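# Fill empty crate with bottles per the pick list

## Task

Read the paper pick list lying beside the empty crate, oriented so its black bar is on top; each line names a label color and a count. Move exactly that many bottles of each listed color into the empty crate so they stand upright. Every other bottle stays upright in its original crate. Neither crate may end up tilted or shifted. The result must hold without the robot's support. Anything the robot is touching at the end must not drop by more than about a fingernail's width once released. Nothing may be knocked or placed off the table.

## Robot and tools

Robot: one 7-joint Kinova Gen3 arm with a two-finger parallel gripper whose pads open up to 50 mm. The fingers point along the gripper's +z axis and close along its x axis. end_effector_position is the point midway between the pads. The fingertips extend 17.5 mm past it.

Frame: scene frame, in metres. The origin is on the table top straight below the arm base. +z is up, and +y is to the left when facing along +x. The base may be slightly tilted. The reported hand position can be a little off, more so at long reach. Orientation is a quaternion written w first (qw, qx, qy, qz).

Row format, used by both execute_actions and move: 10 numbers in this order: x, y, z, qw, qx, qy, qz, position, force_limit, speed. The first seven are an absolute gripper pose in the scene frame, not an offset. The last three lie in [-1, 1]. position: +1 is fully open (50 mm gap), about -0.65 brings the pads together, and -1 means close until an object stops the fingers. force_limit is the per-pad force, about 20 N at -1, 102 N at 0 and 185 N at +1; the final grip may run up to roughly 17% above that. speed is the rate the gap changes, 20 mm/s at -1, 85 at 0 and 150 at +1. Optionally add 7 more numbers (0 to 1) to a row. These scale each joint's position gain, in Joint positions order, and stay in effect until changed. Very low values may keep small moves from starting.

execute_actions(actions): a list of actions. Each action is a table of up to 15 rows, each row lasting one 1/30 s control step. A short table repeats its final row to fill 15 steps, so one action is 0.5 s. An empty list just returns the state and images. Each target must lie within 0.6 m of the gripper's position at that action's start, along each gripper axis. If the first action fails that check, or any action is malformed, nothing at all runs. Repeat the desired quaternion in every row, because the reported one may drift. Each control step clips the command to within 70 mm and 16 degrees of the measured pose. The arm then stops at the last clipped pose, so far targets need further actions. Position wins over orientation when both cannot be met.

move(target, speed, blocking): target is one row as above, an absolute pose. The gripper follows a straight path there, turning the short way. speed is the path's top speed in m/s, from 0.002 to 0.5, default 0.25. Rotation is capped at twice that value in rad/s. A path lasts 0.5 to 10 s and is cut off at 10 s. The finger numbers are sent at the start. The path does not slow for obstacles, and the hand can lag, drift or overshoot speed, especially near full reach. Faster contact, or a target placed deeper past the contact, means a harder hit. With blocking=false the call returns after 0.5 s while motion continues. Until a result shows the move ended, other moves and execute_actions are refused; use wait or stop. The extra move: line reports the ending (done, off_target, moving, held, fault), the limits that acted, and the distance to target. limits=paced means the pose was clipped. limits=held means a check blocked some steps, after which the arm may surge fast.

wait(seconds): 0 to 10 s; the arm keeps its last command, and the call returns early when a running move finishes. stop(): brakes a running move; it needs room to brake, and the fingers keep moving. zoom_image(camera, region): closer view of [x0, y0, x1, y1] pixels, at most 504x504, from cam_head_left, cam_head_right, cam_high, cam_low or cam_wrist (each 672x504). read_manual(section): licence texts only. finished_scene(scene): ends the current scene, given its number, and cannot be undone. The goal must be met and stable before calling it.

Result lines: the state gives end_effector_position and end_effector_quat_wxyz. Hand target is the pose the controller is currently driving toward. Step readings list positions at some steps, and HELD marks steps that were partly blocked. A pose unreachable line means the clearance check (which counts the base mount as part of the arm) altered or blocked the command. object_status: 0 moving; 1 stopped while opening; 2 stopped while closing, meaning a real grip; 3 reached the commanded position or the pads met, usually meaning empty. Confirm 2 after gripping with position -1. A new position value resets status to 0 for a moment. Fingers stay put until position changes by at least 0.01; only then do new force or speed values apply. To loosen a grip, open first. After a force_limit -1 grip, status stays 2 even if the object slips away. An off-center grip on a fixed object weakens over time. position_measured is in counts, with gap ≈ (250 − counts) × 0.202 mm.

Cameras: each has pinhole+radial calibration given in OpenCV form (K, D, T_world_to_cam). Fixed cameras may be off by up to about 2.3 degrees and 9 mm. The wrist camera's pose is derived from joint readings.

Hazards: contact torque reaching a joint's load limit (50.2 N m for the first four joints, 31.6 N m for the last three, held weight included) freezes the arm for 10 s and skips the rest of the call. Holding loads heats the motors. A MOTOR HOT line appears from 60 °C, and at 75 °C an OVER-TEMPERATURE FAULT lets the arm sink. Brief external tugs on held items or nudges to loose objects can happen. The simulation keeps running while you compose replies. Avoid dropping bottles, slamming into crates, pushing hard, tilting or shifting crates, and knocking anything off the table. Release bottles fully so they stand on their own.

Each tool is called after "Request:" by a JSON object that holds its "name" and its "arguments", one argument or row to a line.

## Session

Request:
{"name": "execute_actions", "arguments": {
  "actions": []
}}

Scene clock: 0.00 s.
end_effector_position=(+0.4921, -0.5129, +0.1765) position_measured=3 object_status=3 end_effector_quat_wxyz=(-0.002, +0.952, +0.299, +0.058)
Joint positions: [ 1.283  0.471 -0.085  1.065 -0.416  1.238  1.755]
Joint velocities: [ 0.    -0.001 -0.    -0.    -0.001  0.001 -0.   ]
Motor temperatures (°C, as the motors report them): [34 34 33 33 40 37 36]
Hand target: +0.492, -0.513, +0.177; -0.002, +0.952, +0.299, +0.058
Joint stiffness scale: [1. 1. 1. 1. 1. 1. 1.]

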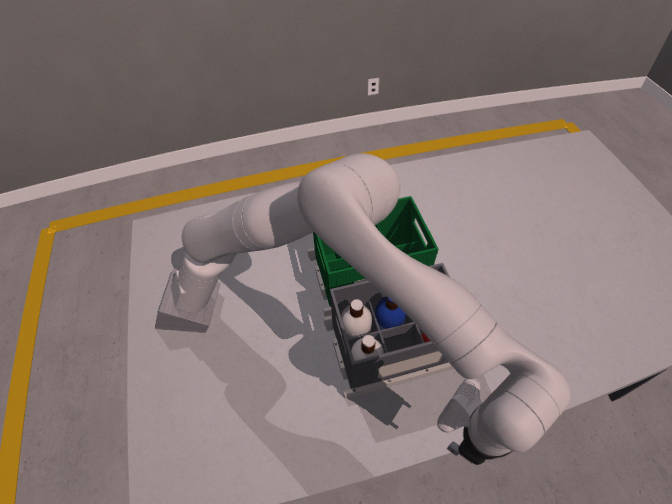

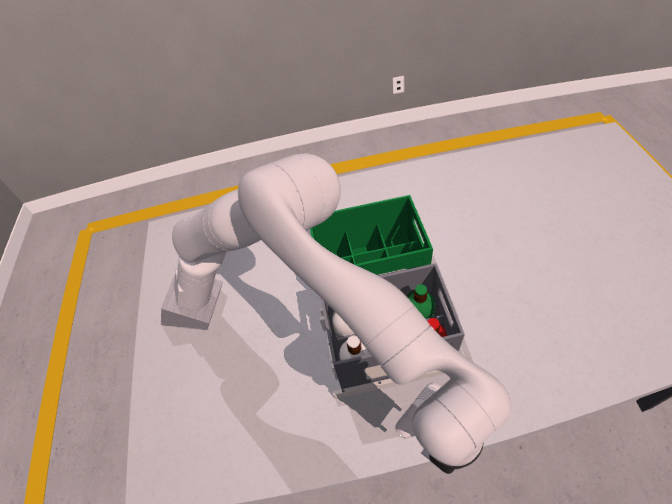

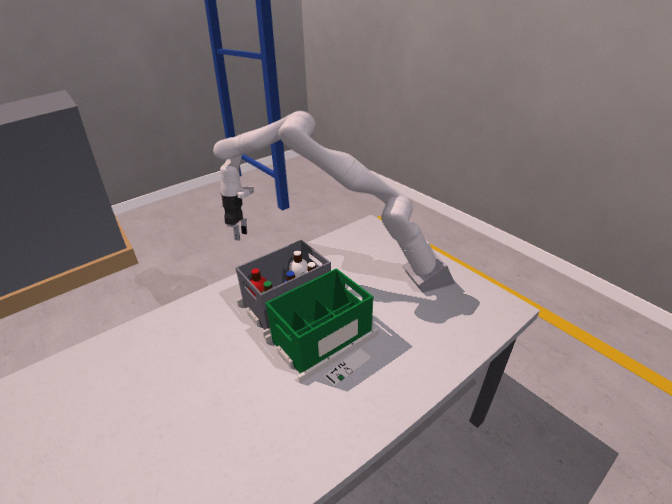

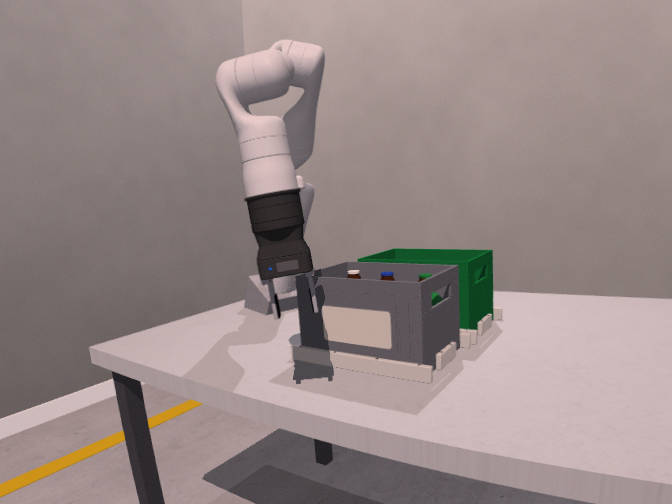

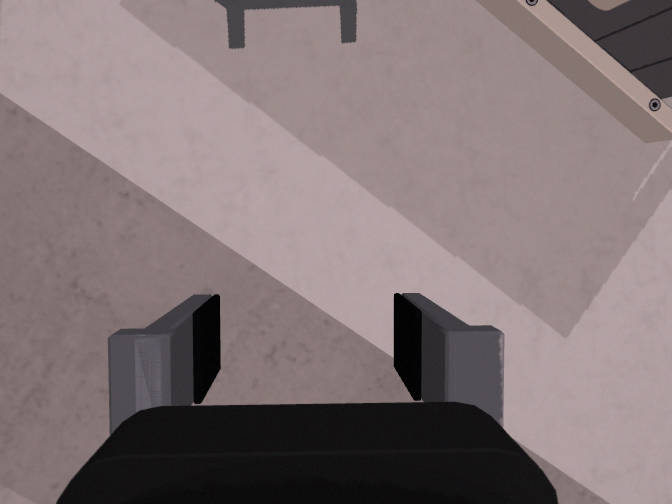

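Request:
{"name": "zoom_image", "arguments": {
  "camera": "cam_high",
  "region": [300, 330, 400, 405]
}}

Request:
{"name": "zoom_image", "arguments": {
  "camera": "cam_head_left",
  "region": [280, 180, 480, 400]
}}

Region (300, 330, 400, 405) of cam_high's 672x504 image, scaled by 5.040, with more detail than that image has; it fills the top 378 rows of this view, and the rest is white.

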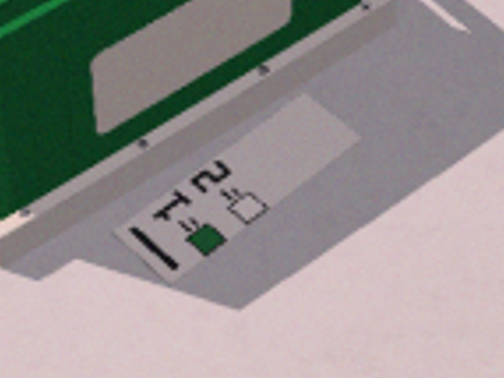

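Region (280, 180, 480, 400) of cam_head_left's 672x504 image, scaled by 2.291, with more detail than that image has; it fills the left 458 columns of this view, and the rest is white.

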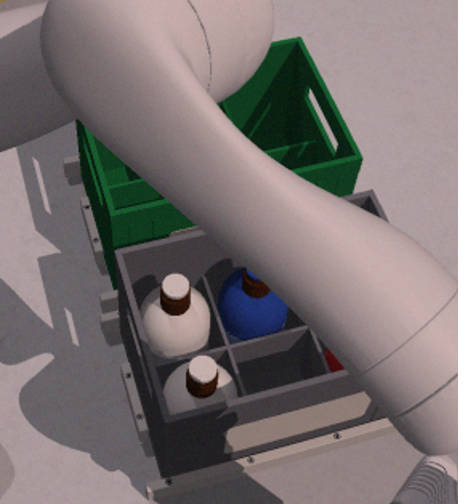

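Request:
{"name": "move", "arguments": {
  "target": [0.45, -0.28, 0.45, 0, 1, 0, 0, 1, 0, 0],
  "speed": 0.3
}}

Scene clock: 2.13 s.
end_effector_position=(+0.4500, -0.2820, +0.4485) position_measured=3 object_status=3 end_effector_quat_wxyz=(-0.001, +1.000, +0.002, +0.002)
Joint positions: [ 1.273 -0.16  -0.067  1.171 -0.335  1.745  0.937]
Joint velocities: [-0.001 -0.003 -0.    -0.002 -0.001  0.    -0.001]
Motor temperatures (°C, as the motors report them): [34 34 33 33 40 37 36]
Hand target: +0.449, -0.281, +0.450; +0.000, +1.000, +0.000, -0.001
Off the commanded pose: 0.003 m, 0 deg.
Joint stiffness scale: [1. 1. 1. 1. 1. 1. 1.]
move: done
camera_calibration (this result's frames):
cam_wrist: T_world_to_cam=[[0.998817, -0.0100792, 0.0475674, -0.475812], [-0.0120196, -0.9991, 0.0406833, -0.266608], [0.0471145, -0.041207, -0.998039, 0.583712], [0, 0, 0, 1]] pos_world=[0.444543, -0.247111, 0.616047]

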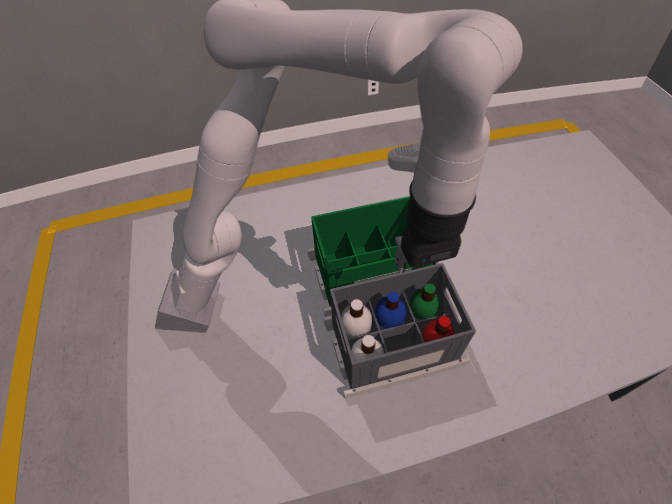

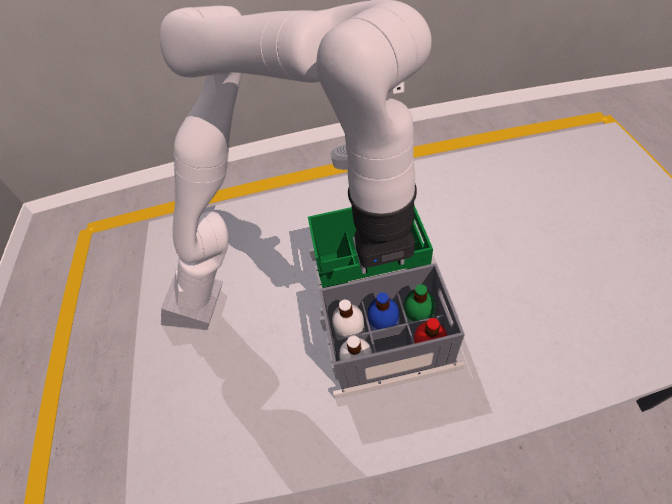

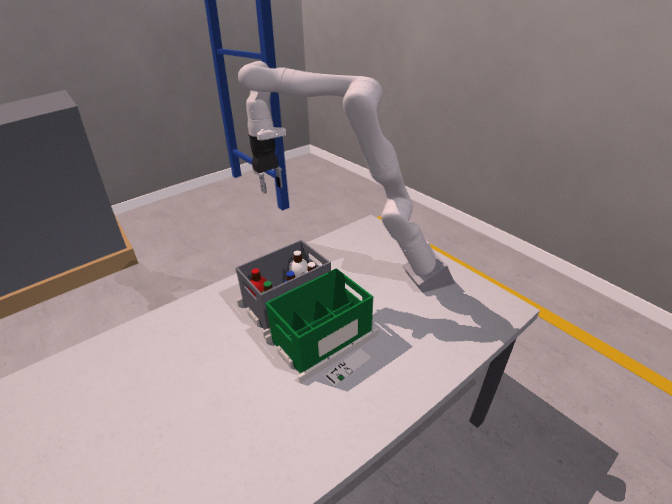

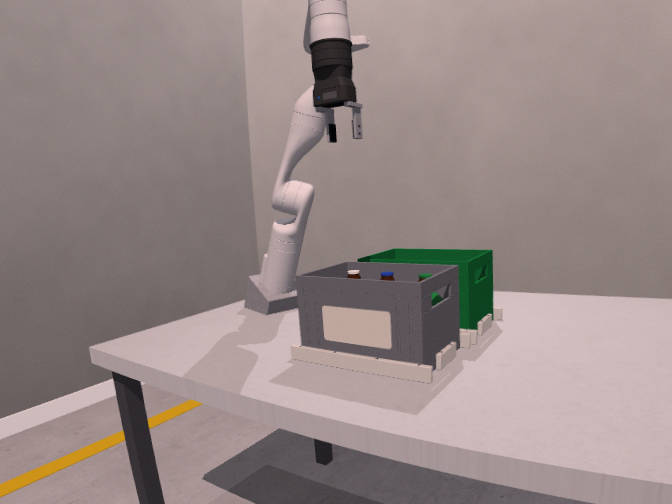

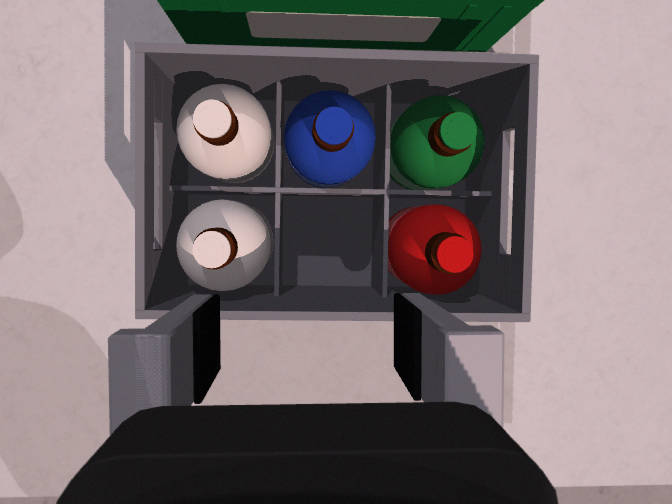

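Request:
{"name": "move", "arguments": {
  "target": [0.385, -0.177, 0.25, 0, 1, -0.025, 0, 1, 0, 0],
  "speed": 0.25
}}

Scene clock: 3.93 s.
end_effector_position=(+0.3821, -0.1789, +0.2509) position_measured=3 object_status=3 end_effector_quat_wxyz=(+0.001, +1.000, -0.023, -0.003)
Joint positions: [ 1.266 -0.382 -0.277  2.032 -0.372  1.074  0.901]
Joint velocities: [-0.    -0.006 -0.001  0.004  0.    -0.004  0.   ]
Motor temperatures (°C, as the motors report them): [34 34 33 33 40 37 36]
Hand target: +0.384, -0.177, +0.250; +0.000, +1.000, -0.025, -0.001
Off the commanded pose: 0.004 m, 0 deg.
Joint stiffness scale: [1. 1. 1. 1. 1. 1. 1.]
move: off_target
camera_calibration (this result's frames):
cam_wrist: T_world_to_cam=[[0.997551, -0.0589044, 0.0377036, -0.403334], [-0.0605563, -0.997182, 0.0442808, -0.138347], [0.034989, -0.0464555, -0.998307, 0.397724], [0, 0, 0, 1]] pos_world=[0.380052, -0.143238, 0.418384]

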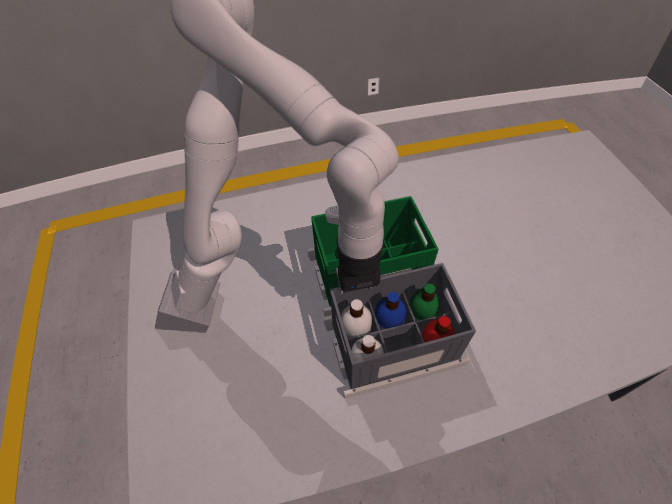

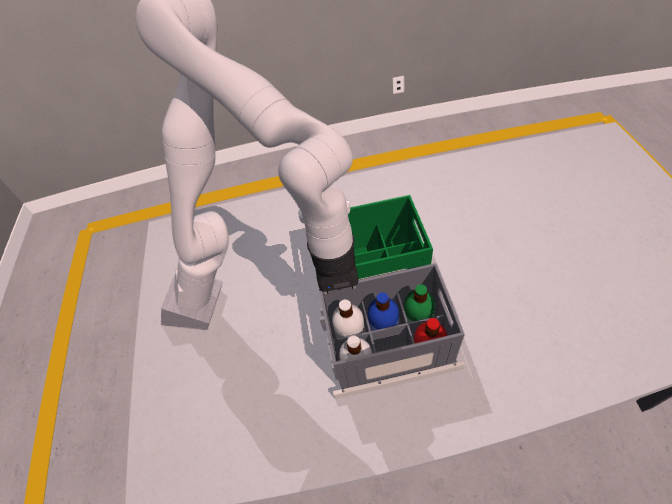

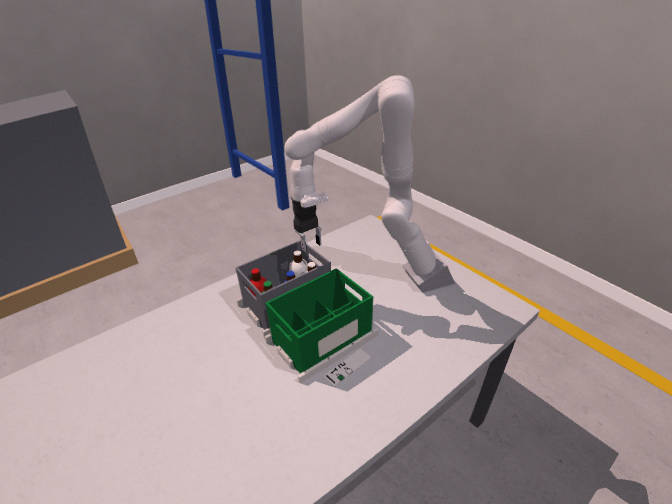

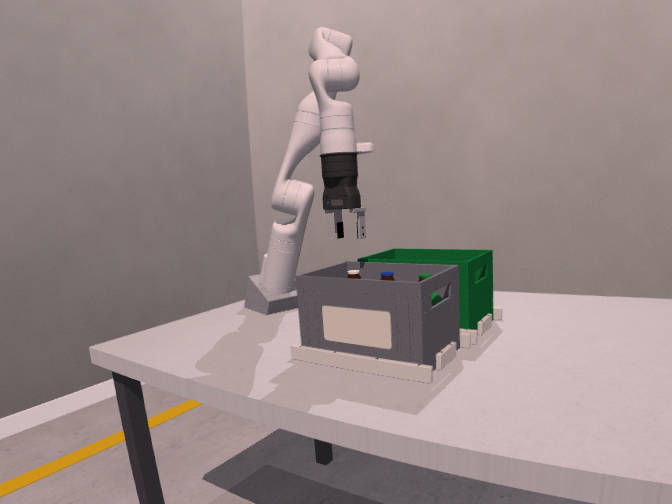

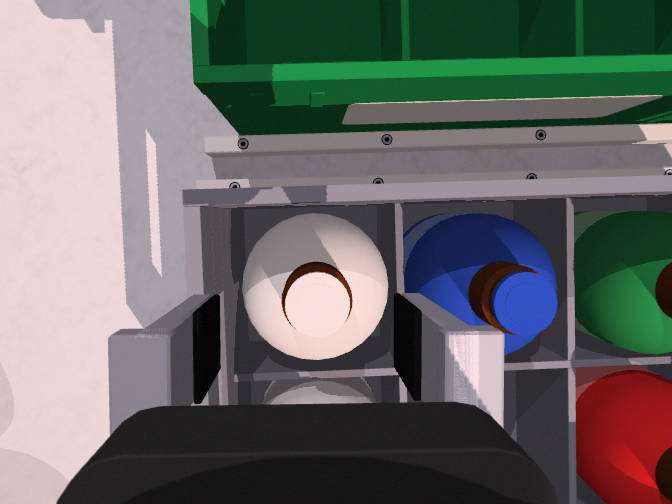

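Request:
{"name": "move", "arguments": {
  "target": [0.387, -0.175, 0.145, 0, 1, -0.025, 0, 1, 0, 0],
  "speed": 0.1
}}

Scene clock: 5.97 s.
end_effector_position=(+0.3884, -0.1747, +0.1470) position_measured=3 object_status=3 end_effector_quat_wxyz=(-0.001, +1.000, -0.024, +0.002)
Joint positions: [ 1.266 -0.19  -0.472  2.214 -0.379  0.66   0.834]
Joint velocities: [-0.     0.007 -0.001 -0.    -0.001 -0.002  0.001]
Motor temperatures (°C, as the motors report them): [34 34 33 33 40 37 36]
Hand target: +0.387, -0.175, +0.145; +0.000, +1.000, -0.025, -0.000
Off the commanded pose: 0.002 m, 0 deg.
Joint stiffness scale: [1. 1. 1. 1. 1. 1. 1.]
move: done
camera_calibration (this result's frames):
cam_wrist: T_world_to_cam=[[0.99696, -0.0613579, 0.0480174, -0.407159], [-0.0633557, -0.997138, 0.0412505, -0.127699], [0.0453489, -0.0441673, -0.997994, 0.290295], [0, 0, 0, 1]] pos_world=[0.384666, -0.139495, 0.314531]

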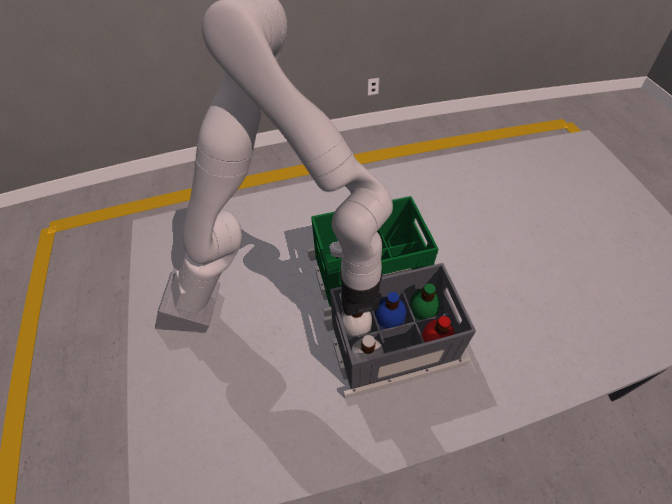

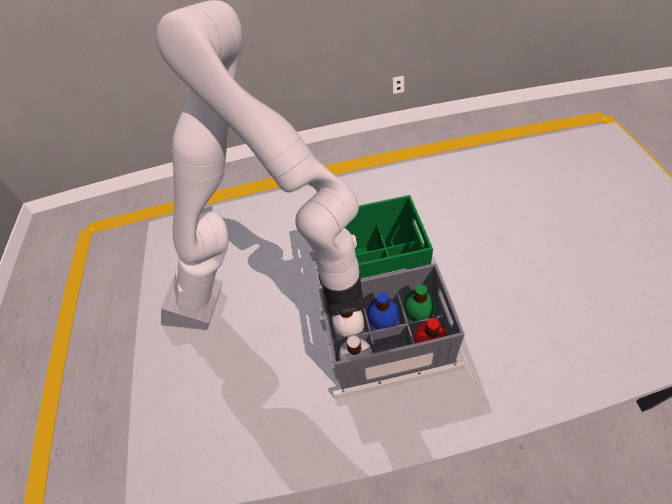

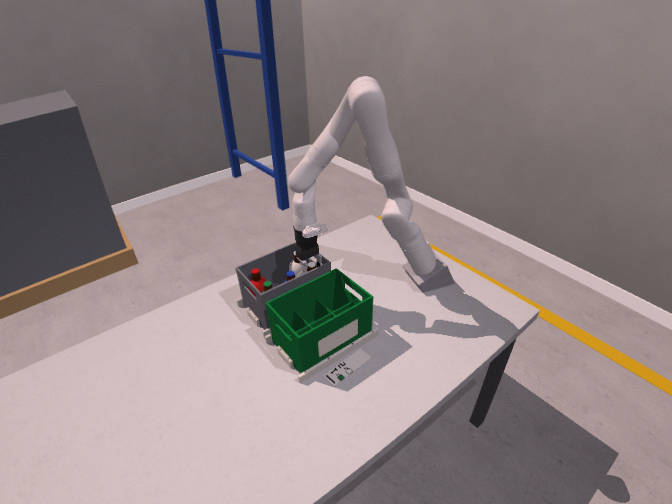

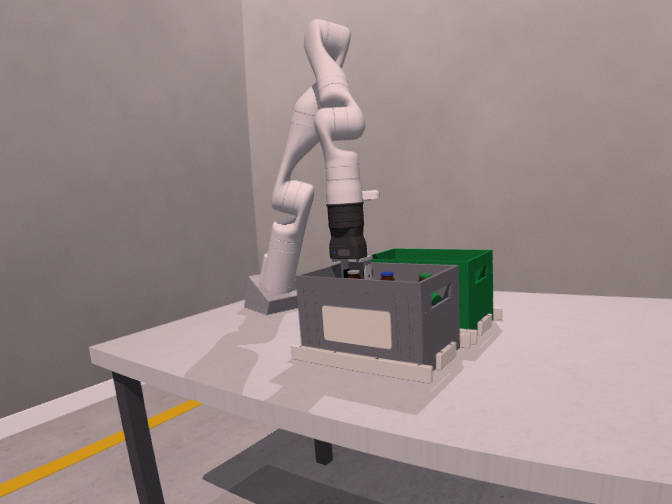

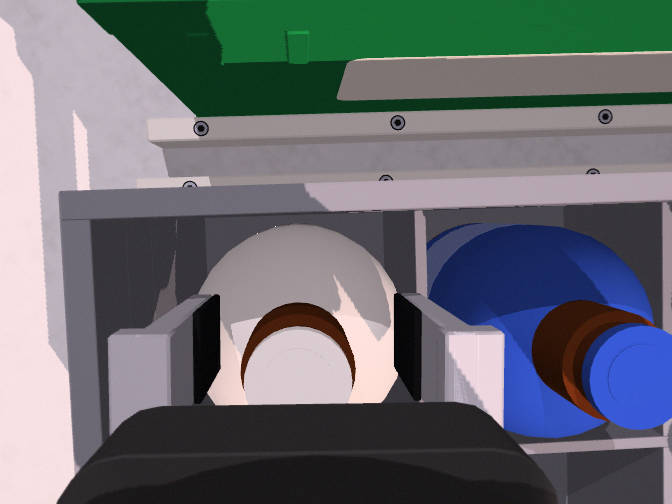

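Request:
{"name": "move", "arguments": {
  "target": [0.385, -0.181, 0.137, 0, 1, -0.025, 0, 1, 0, 0],
  "speed": 0.05
}}

Request:
{"name": "move", "arguments": {
  "target": [0.385, -0.181, 0.137, 0, 1, -0.025, 0, -1, 0, 0],
  "speed": 0.05
}}

Scene clock: 6.83 s.
end_effector_position=(+0.3871, -0.1792, +0.1390) position_measured=3 object_status=3 end_effector_quat_wxyz=(-0.001, +1.000, -0.028, +0.001)
Joint positions: [ 1.266 -0.163 -0.472  2.22  -0.374  0.631  0.833]
Joint velocities: [-0.     0.006 -0.     0.001  0.004 -0.     0.001]
Motor temperatures (°C, as the motors report them): [34 34 33 33 40 37 36]
Hand target: +0.385, -0.181, +0.137; -0.000, +1.000, -0.025, -0.000
Off the commanded pose: 0.003 m, 0 deg.
Joint stiffness scale: [1. 1. 1. 1. 1. 1. 1.]
move: done
camera_calibration (this result's frames):
cam_wrist: T_world_to_cam=[[0.996551, -0.068668, 0.0465817, -0.406768], [-0.0705257, -0.996728, 0.0394825, -0.128831], [0.0437181, -0.0426316, -0.998134, 0.28306], [0, 0, 0, 1]] pos_world=[0.383905, -0.144275, 0.306566]

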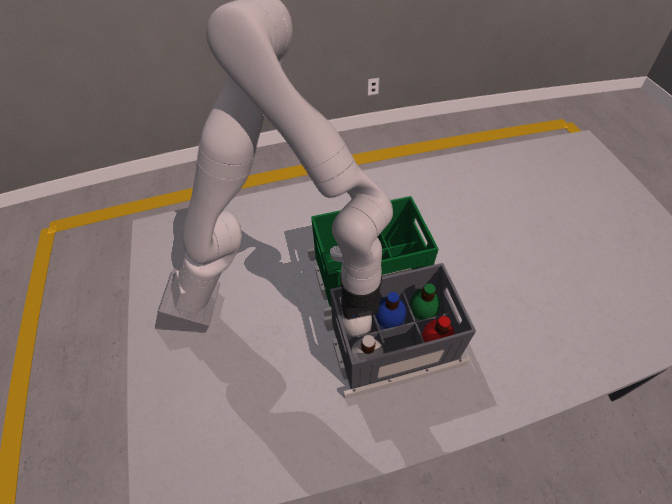

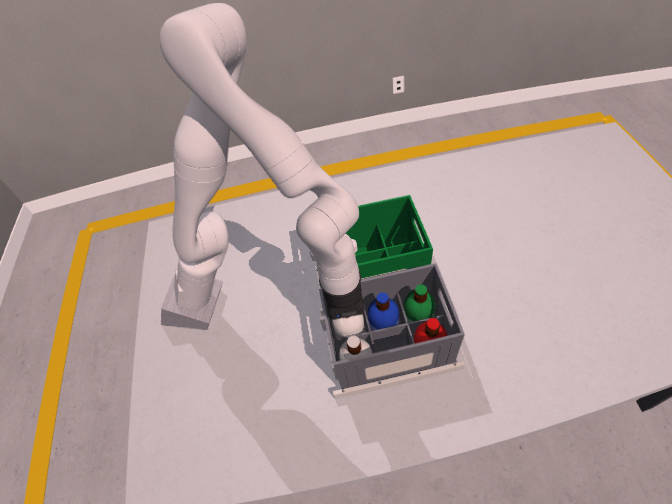

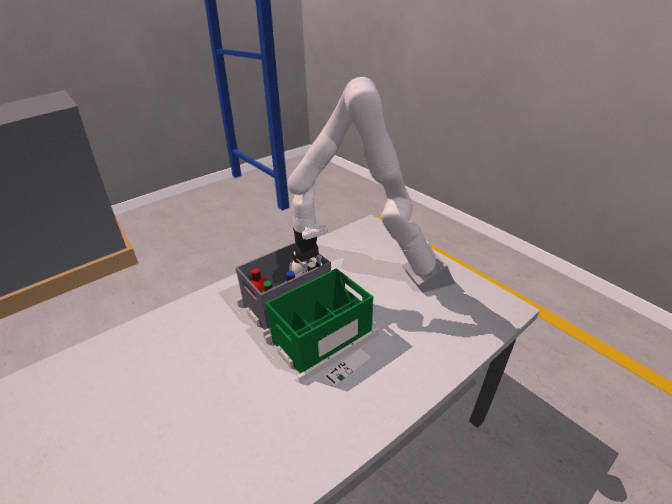

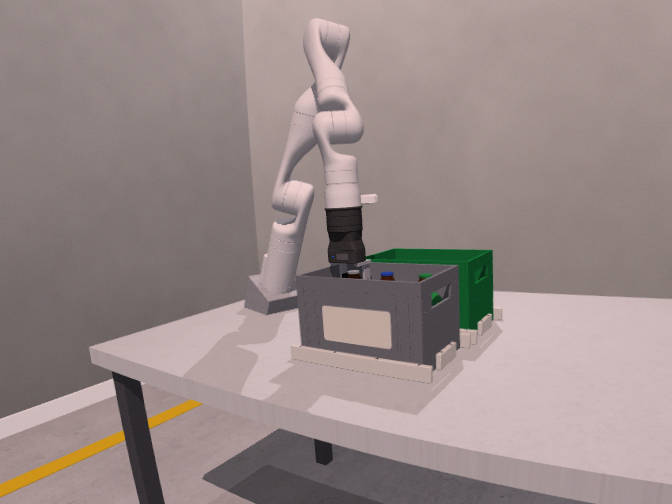

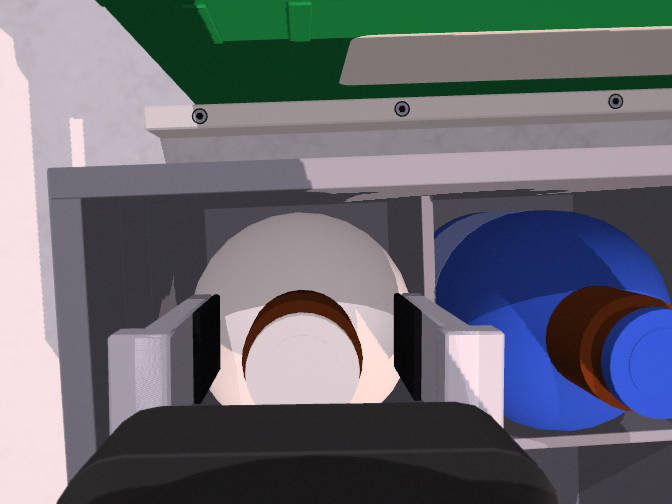

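Scene clock: 7.53 s.
end_effector_position=(+0.3873, -0.1795, +0.1432) position_measured=109 object_status=2 end_effector_quat_wxyz=(+0.002, +1.000, -0.026, +0.002)
Joint positions: [ 1.266 -0.177 -0.469  2.216 -0.372  0.643  0.833]
Joint velocities: [-0.     0.001  0.    -0.    -0.001  0.002  0.   ]
Motor temperatures (°C, as the motors report them): [34 34 33 33 40 37 36]
Hand target: +0.385, -0.181, +0.137; -0.000, +1.000, -0.025, -0.000
Off the commanded pose: 0.007 m, 0 deg.
Joint stiffness scale: [1. 1. 1. 1. 1. 1. 1.]
move: off_target
camera_calibration (this result's frames):
cam_wrist: T_world_to_cam=[[0.996766, -0.0648714, 0.0474277, -0.406683], [-0.0670308, -0.996715, 0.045454, -0.131454], [0.0443232, -0.0484861, -0.99784, 0.28593], [0, 0, 0, 1]] pos_world=[0.383883, -0.14354, 0.310575]

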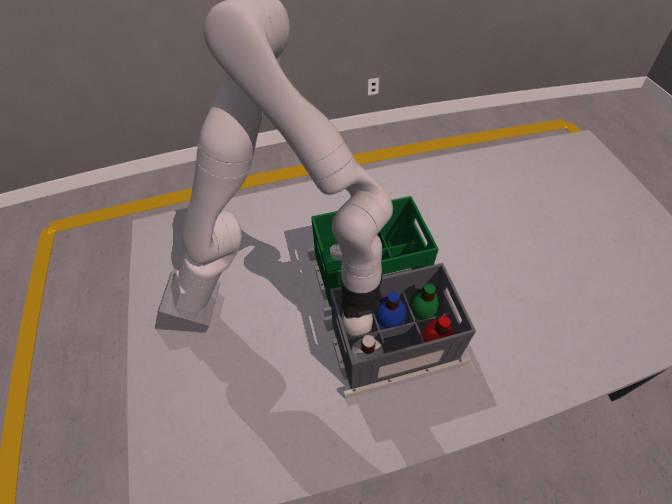

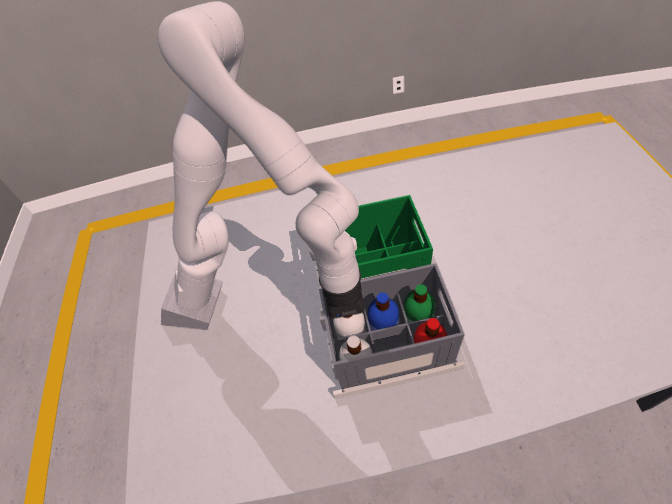

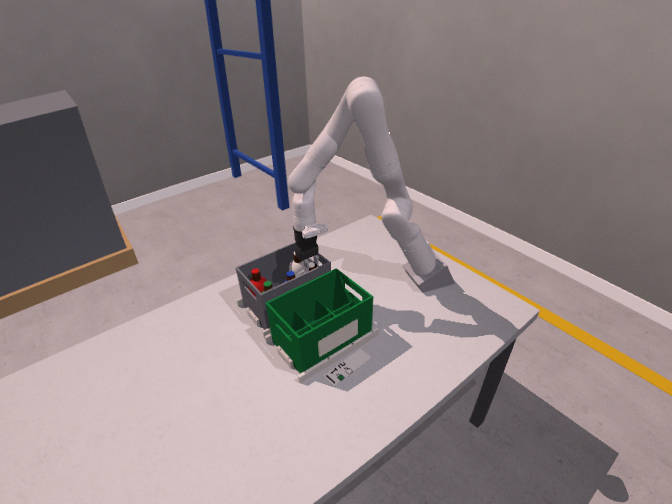

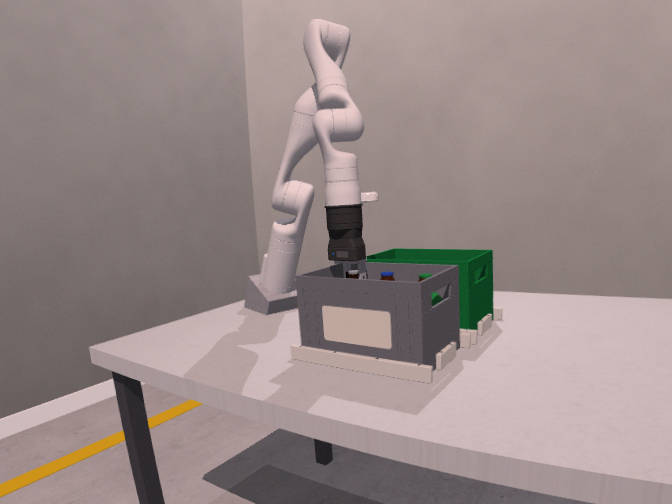

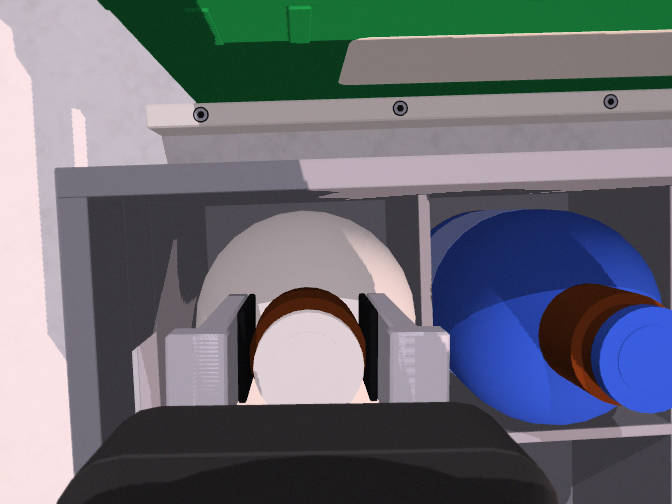

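Request:
{"name": "move", "arguments": {
  "target": [0.387, -0.18, 0.36, 0, 1, -0.025, 0, -1, 0, 0],
  "speed": 0.15
}}

Request:
{"name": "move", "arguments": {
  "target": [0.45, -0.07, 0.42, 0, 1, 0, 0, -1, 0, 0],
  "speed": 0.2
}}

Scene clock: 9.80 s.
end_effector_position=(+0.3878, -0.1766, +0.3575) position_measured=109 object_status=2 end_effector_quat_wxyz=(-0.006, +1.000, -0.028, -0.001)
Joint positions: [ 1.267 -0.453 -0.145  1.762 -0.357  1.446  0.897]
Joint velocities: [ 0.    -0.003  0.008 -0.026  0.022 -0.021 -0.001]
Motor temperatures (°C, as the motors report them): [34 34 33 33 40 37 37]
Hand target: +0.388, -0.180, +0.360; -0.000, +1.000, -0.025, +0.000
Off the commanded pose: 0.004 m, 1 deg.
Joint stiffness scale: [1. 1. 1. 1. 1. 1. 1.]
move: off_target
camera_calibration (this result's frames):
cam_wrist: T_world_to_cam=[[0.996695, -0.0699063, 0.04139, -0.415883], [-0.0711728, -0.997014, 0.0299589, -0.131184], [0.0391721, -0.0328057, -0.998694, 0.504958], [0, 0, 0, 1]] pos_world=[0.385391, -0.1433, 0.525442]

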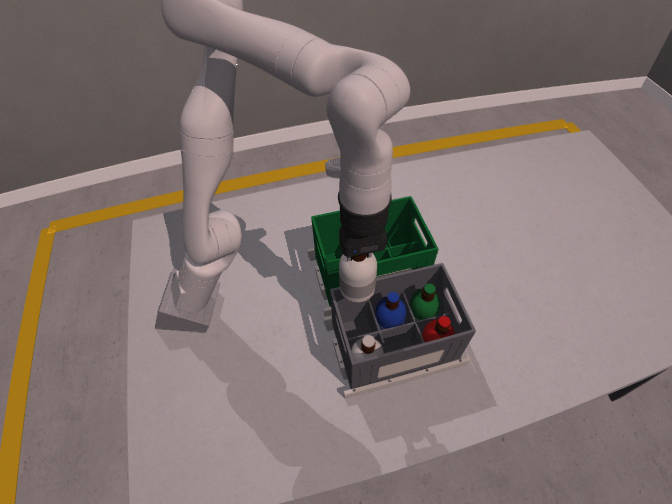

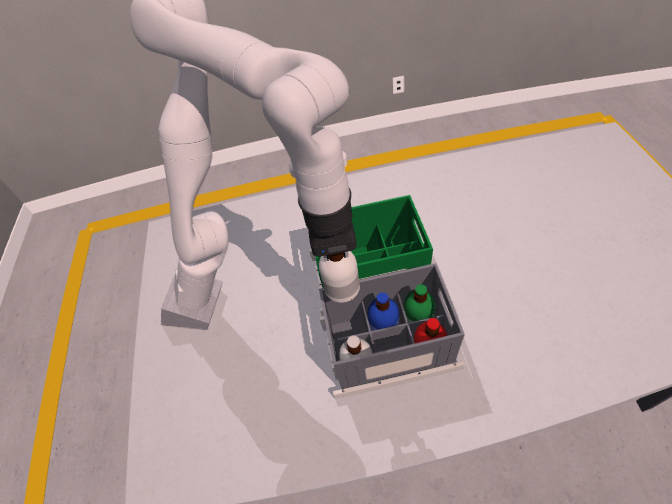

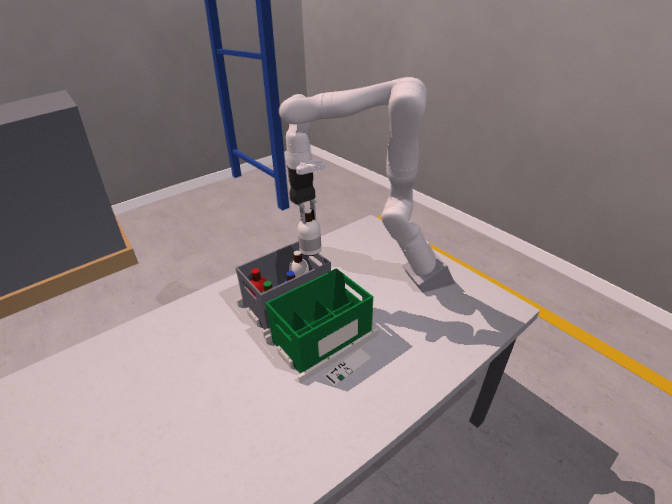

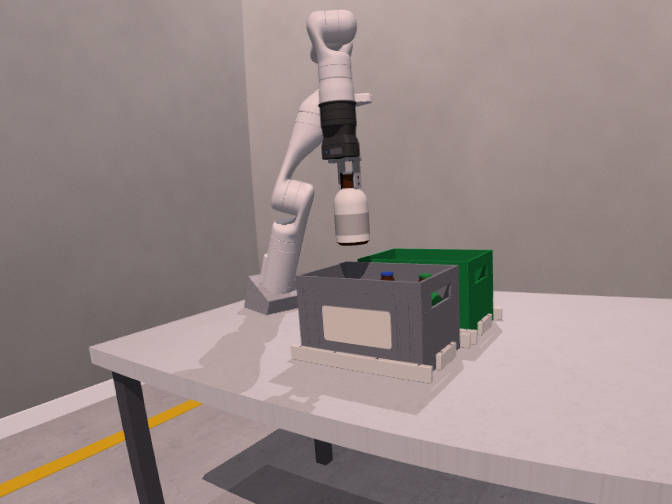

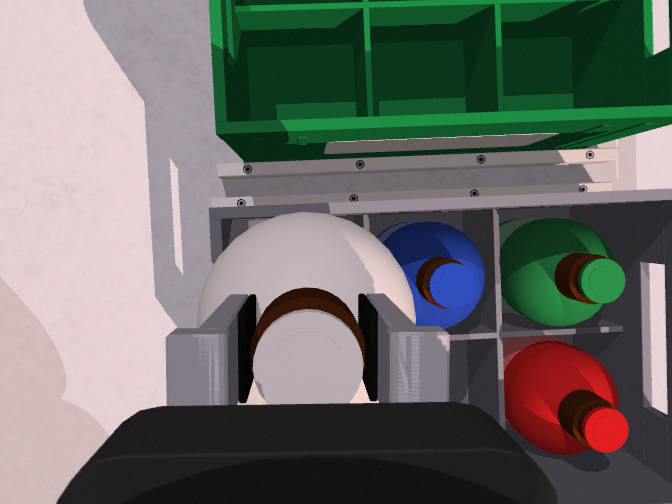

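Scene clock: 10.97 s.
end_effector_position=(+0.4492, -0.0724, +0.4192) position_measured=109 object_status=2 end_effector_quat_wxyz=(+0.001, +1.000, +0.002, +0.000)
Joint positions: [ 1.278 -0.546 -0.409  1.522 -0.39   1.649  0.603]
Joint velocities: [ 0.     0.002  0.    -0.002 -0.     0.    -0.003]
Motor temperatures (°C, as the motors report them): [34 34 33 33 40 37 37]
Hand target: +0.449, -0.070, +0.420; +0.000, +1.000, +0.000, -0.001
Off the commanded pose: 0.003 m, 0 deg.
Joint stiffness scale: [1. 1. 1. 1. 1. 1. 1.]
move: done
camera_calibration (this result's frames):
cam_wrist: T_world_to_cam=[[0.998947, -0.00974285, 0.0448273, -0.470432], [-0.0117138, -0.998967, 0.0439165, -0.0574973], [0.0443531, -0.0443953, -0.998029, 0.564194], [0, 0, 0, 1]] pos_world=[0.44424, -0.0369736, 0.586695]

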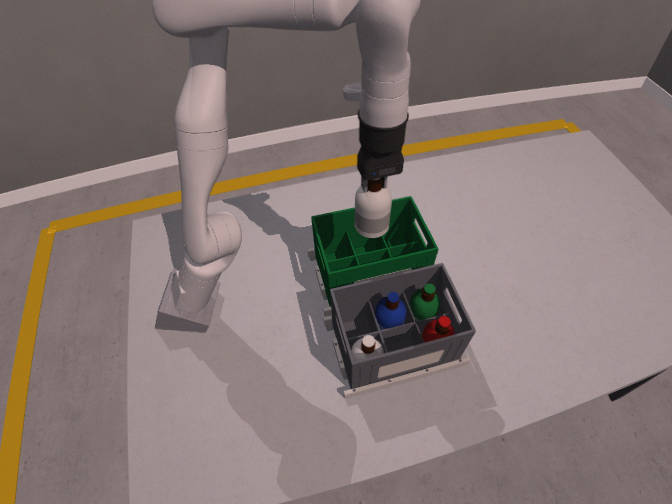

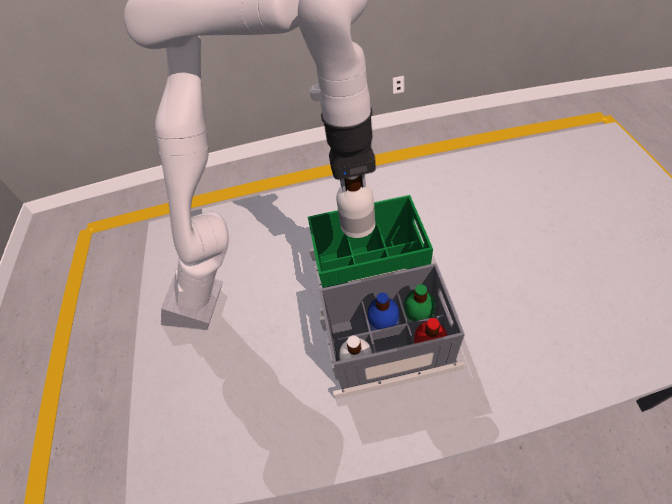

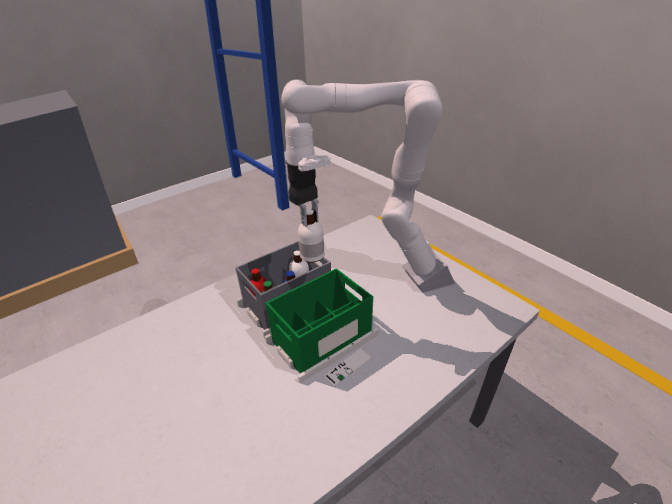

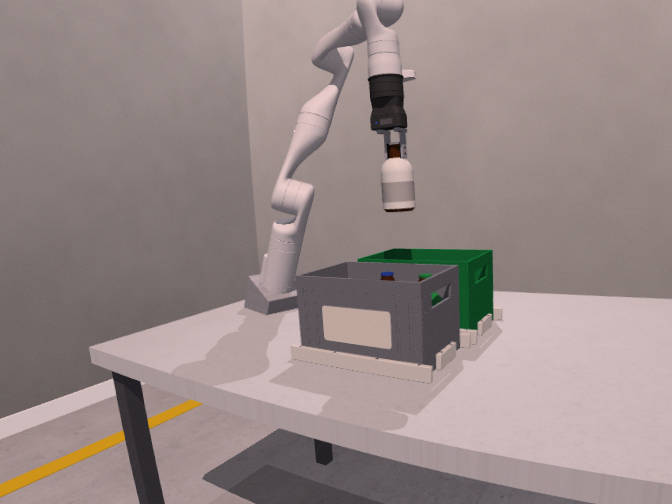

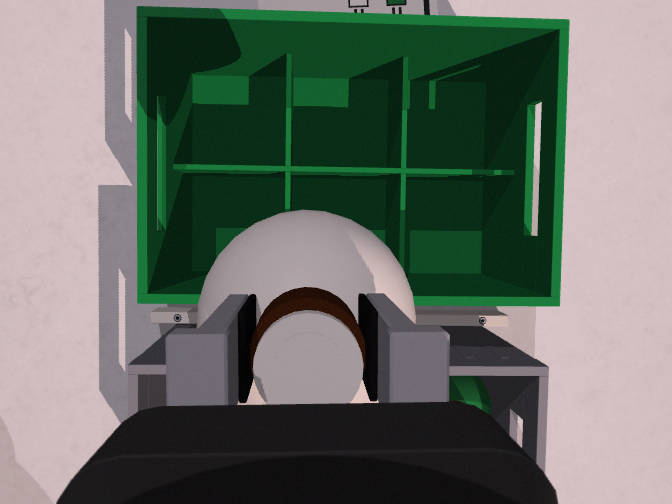

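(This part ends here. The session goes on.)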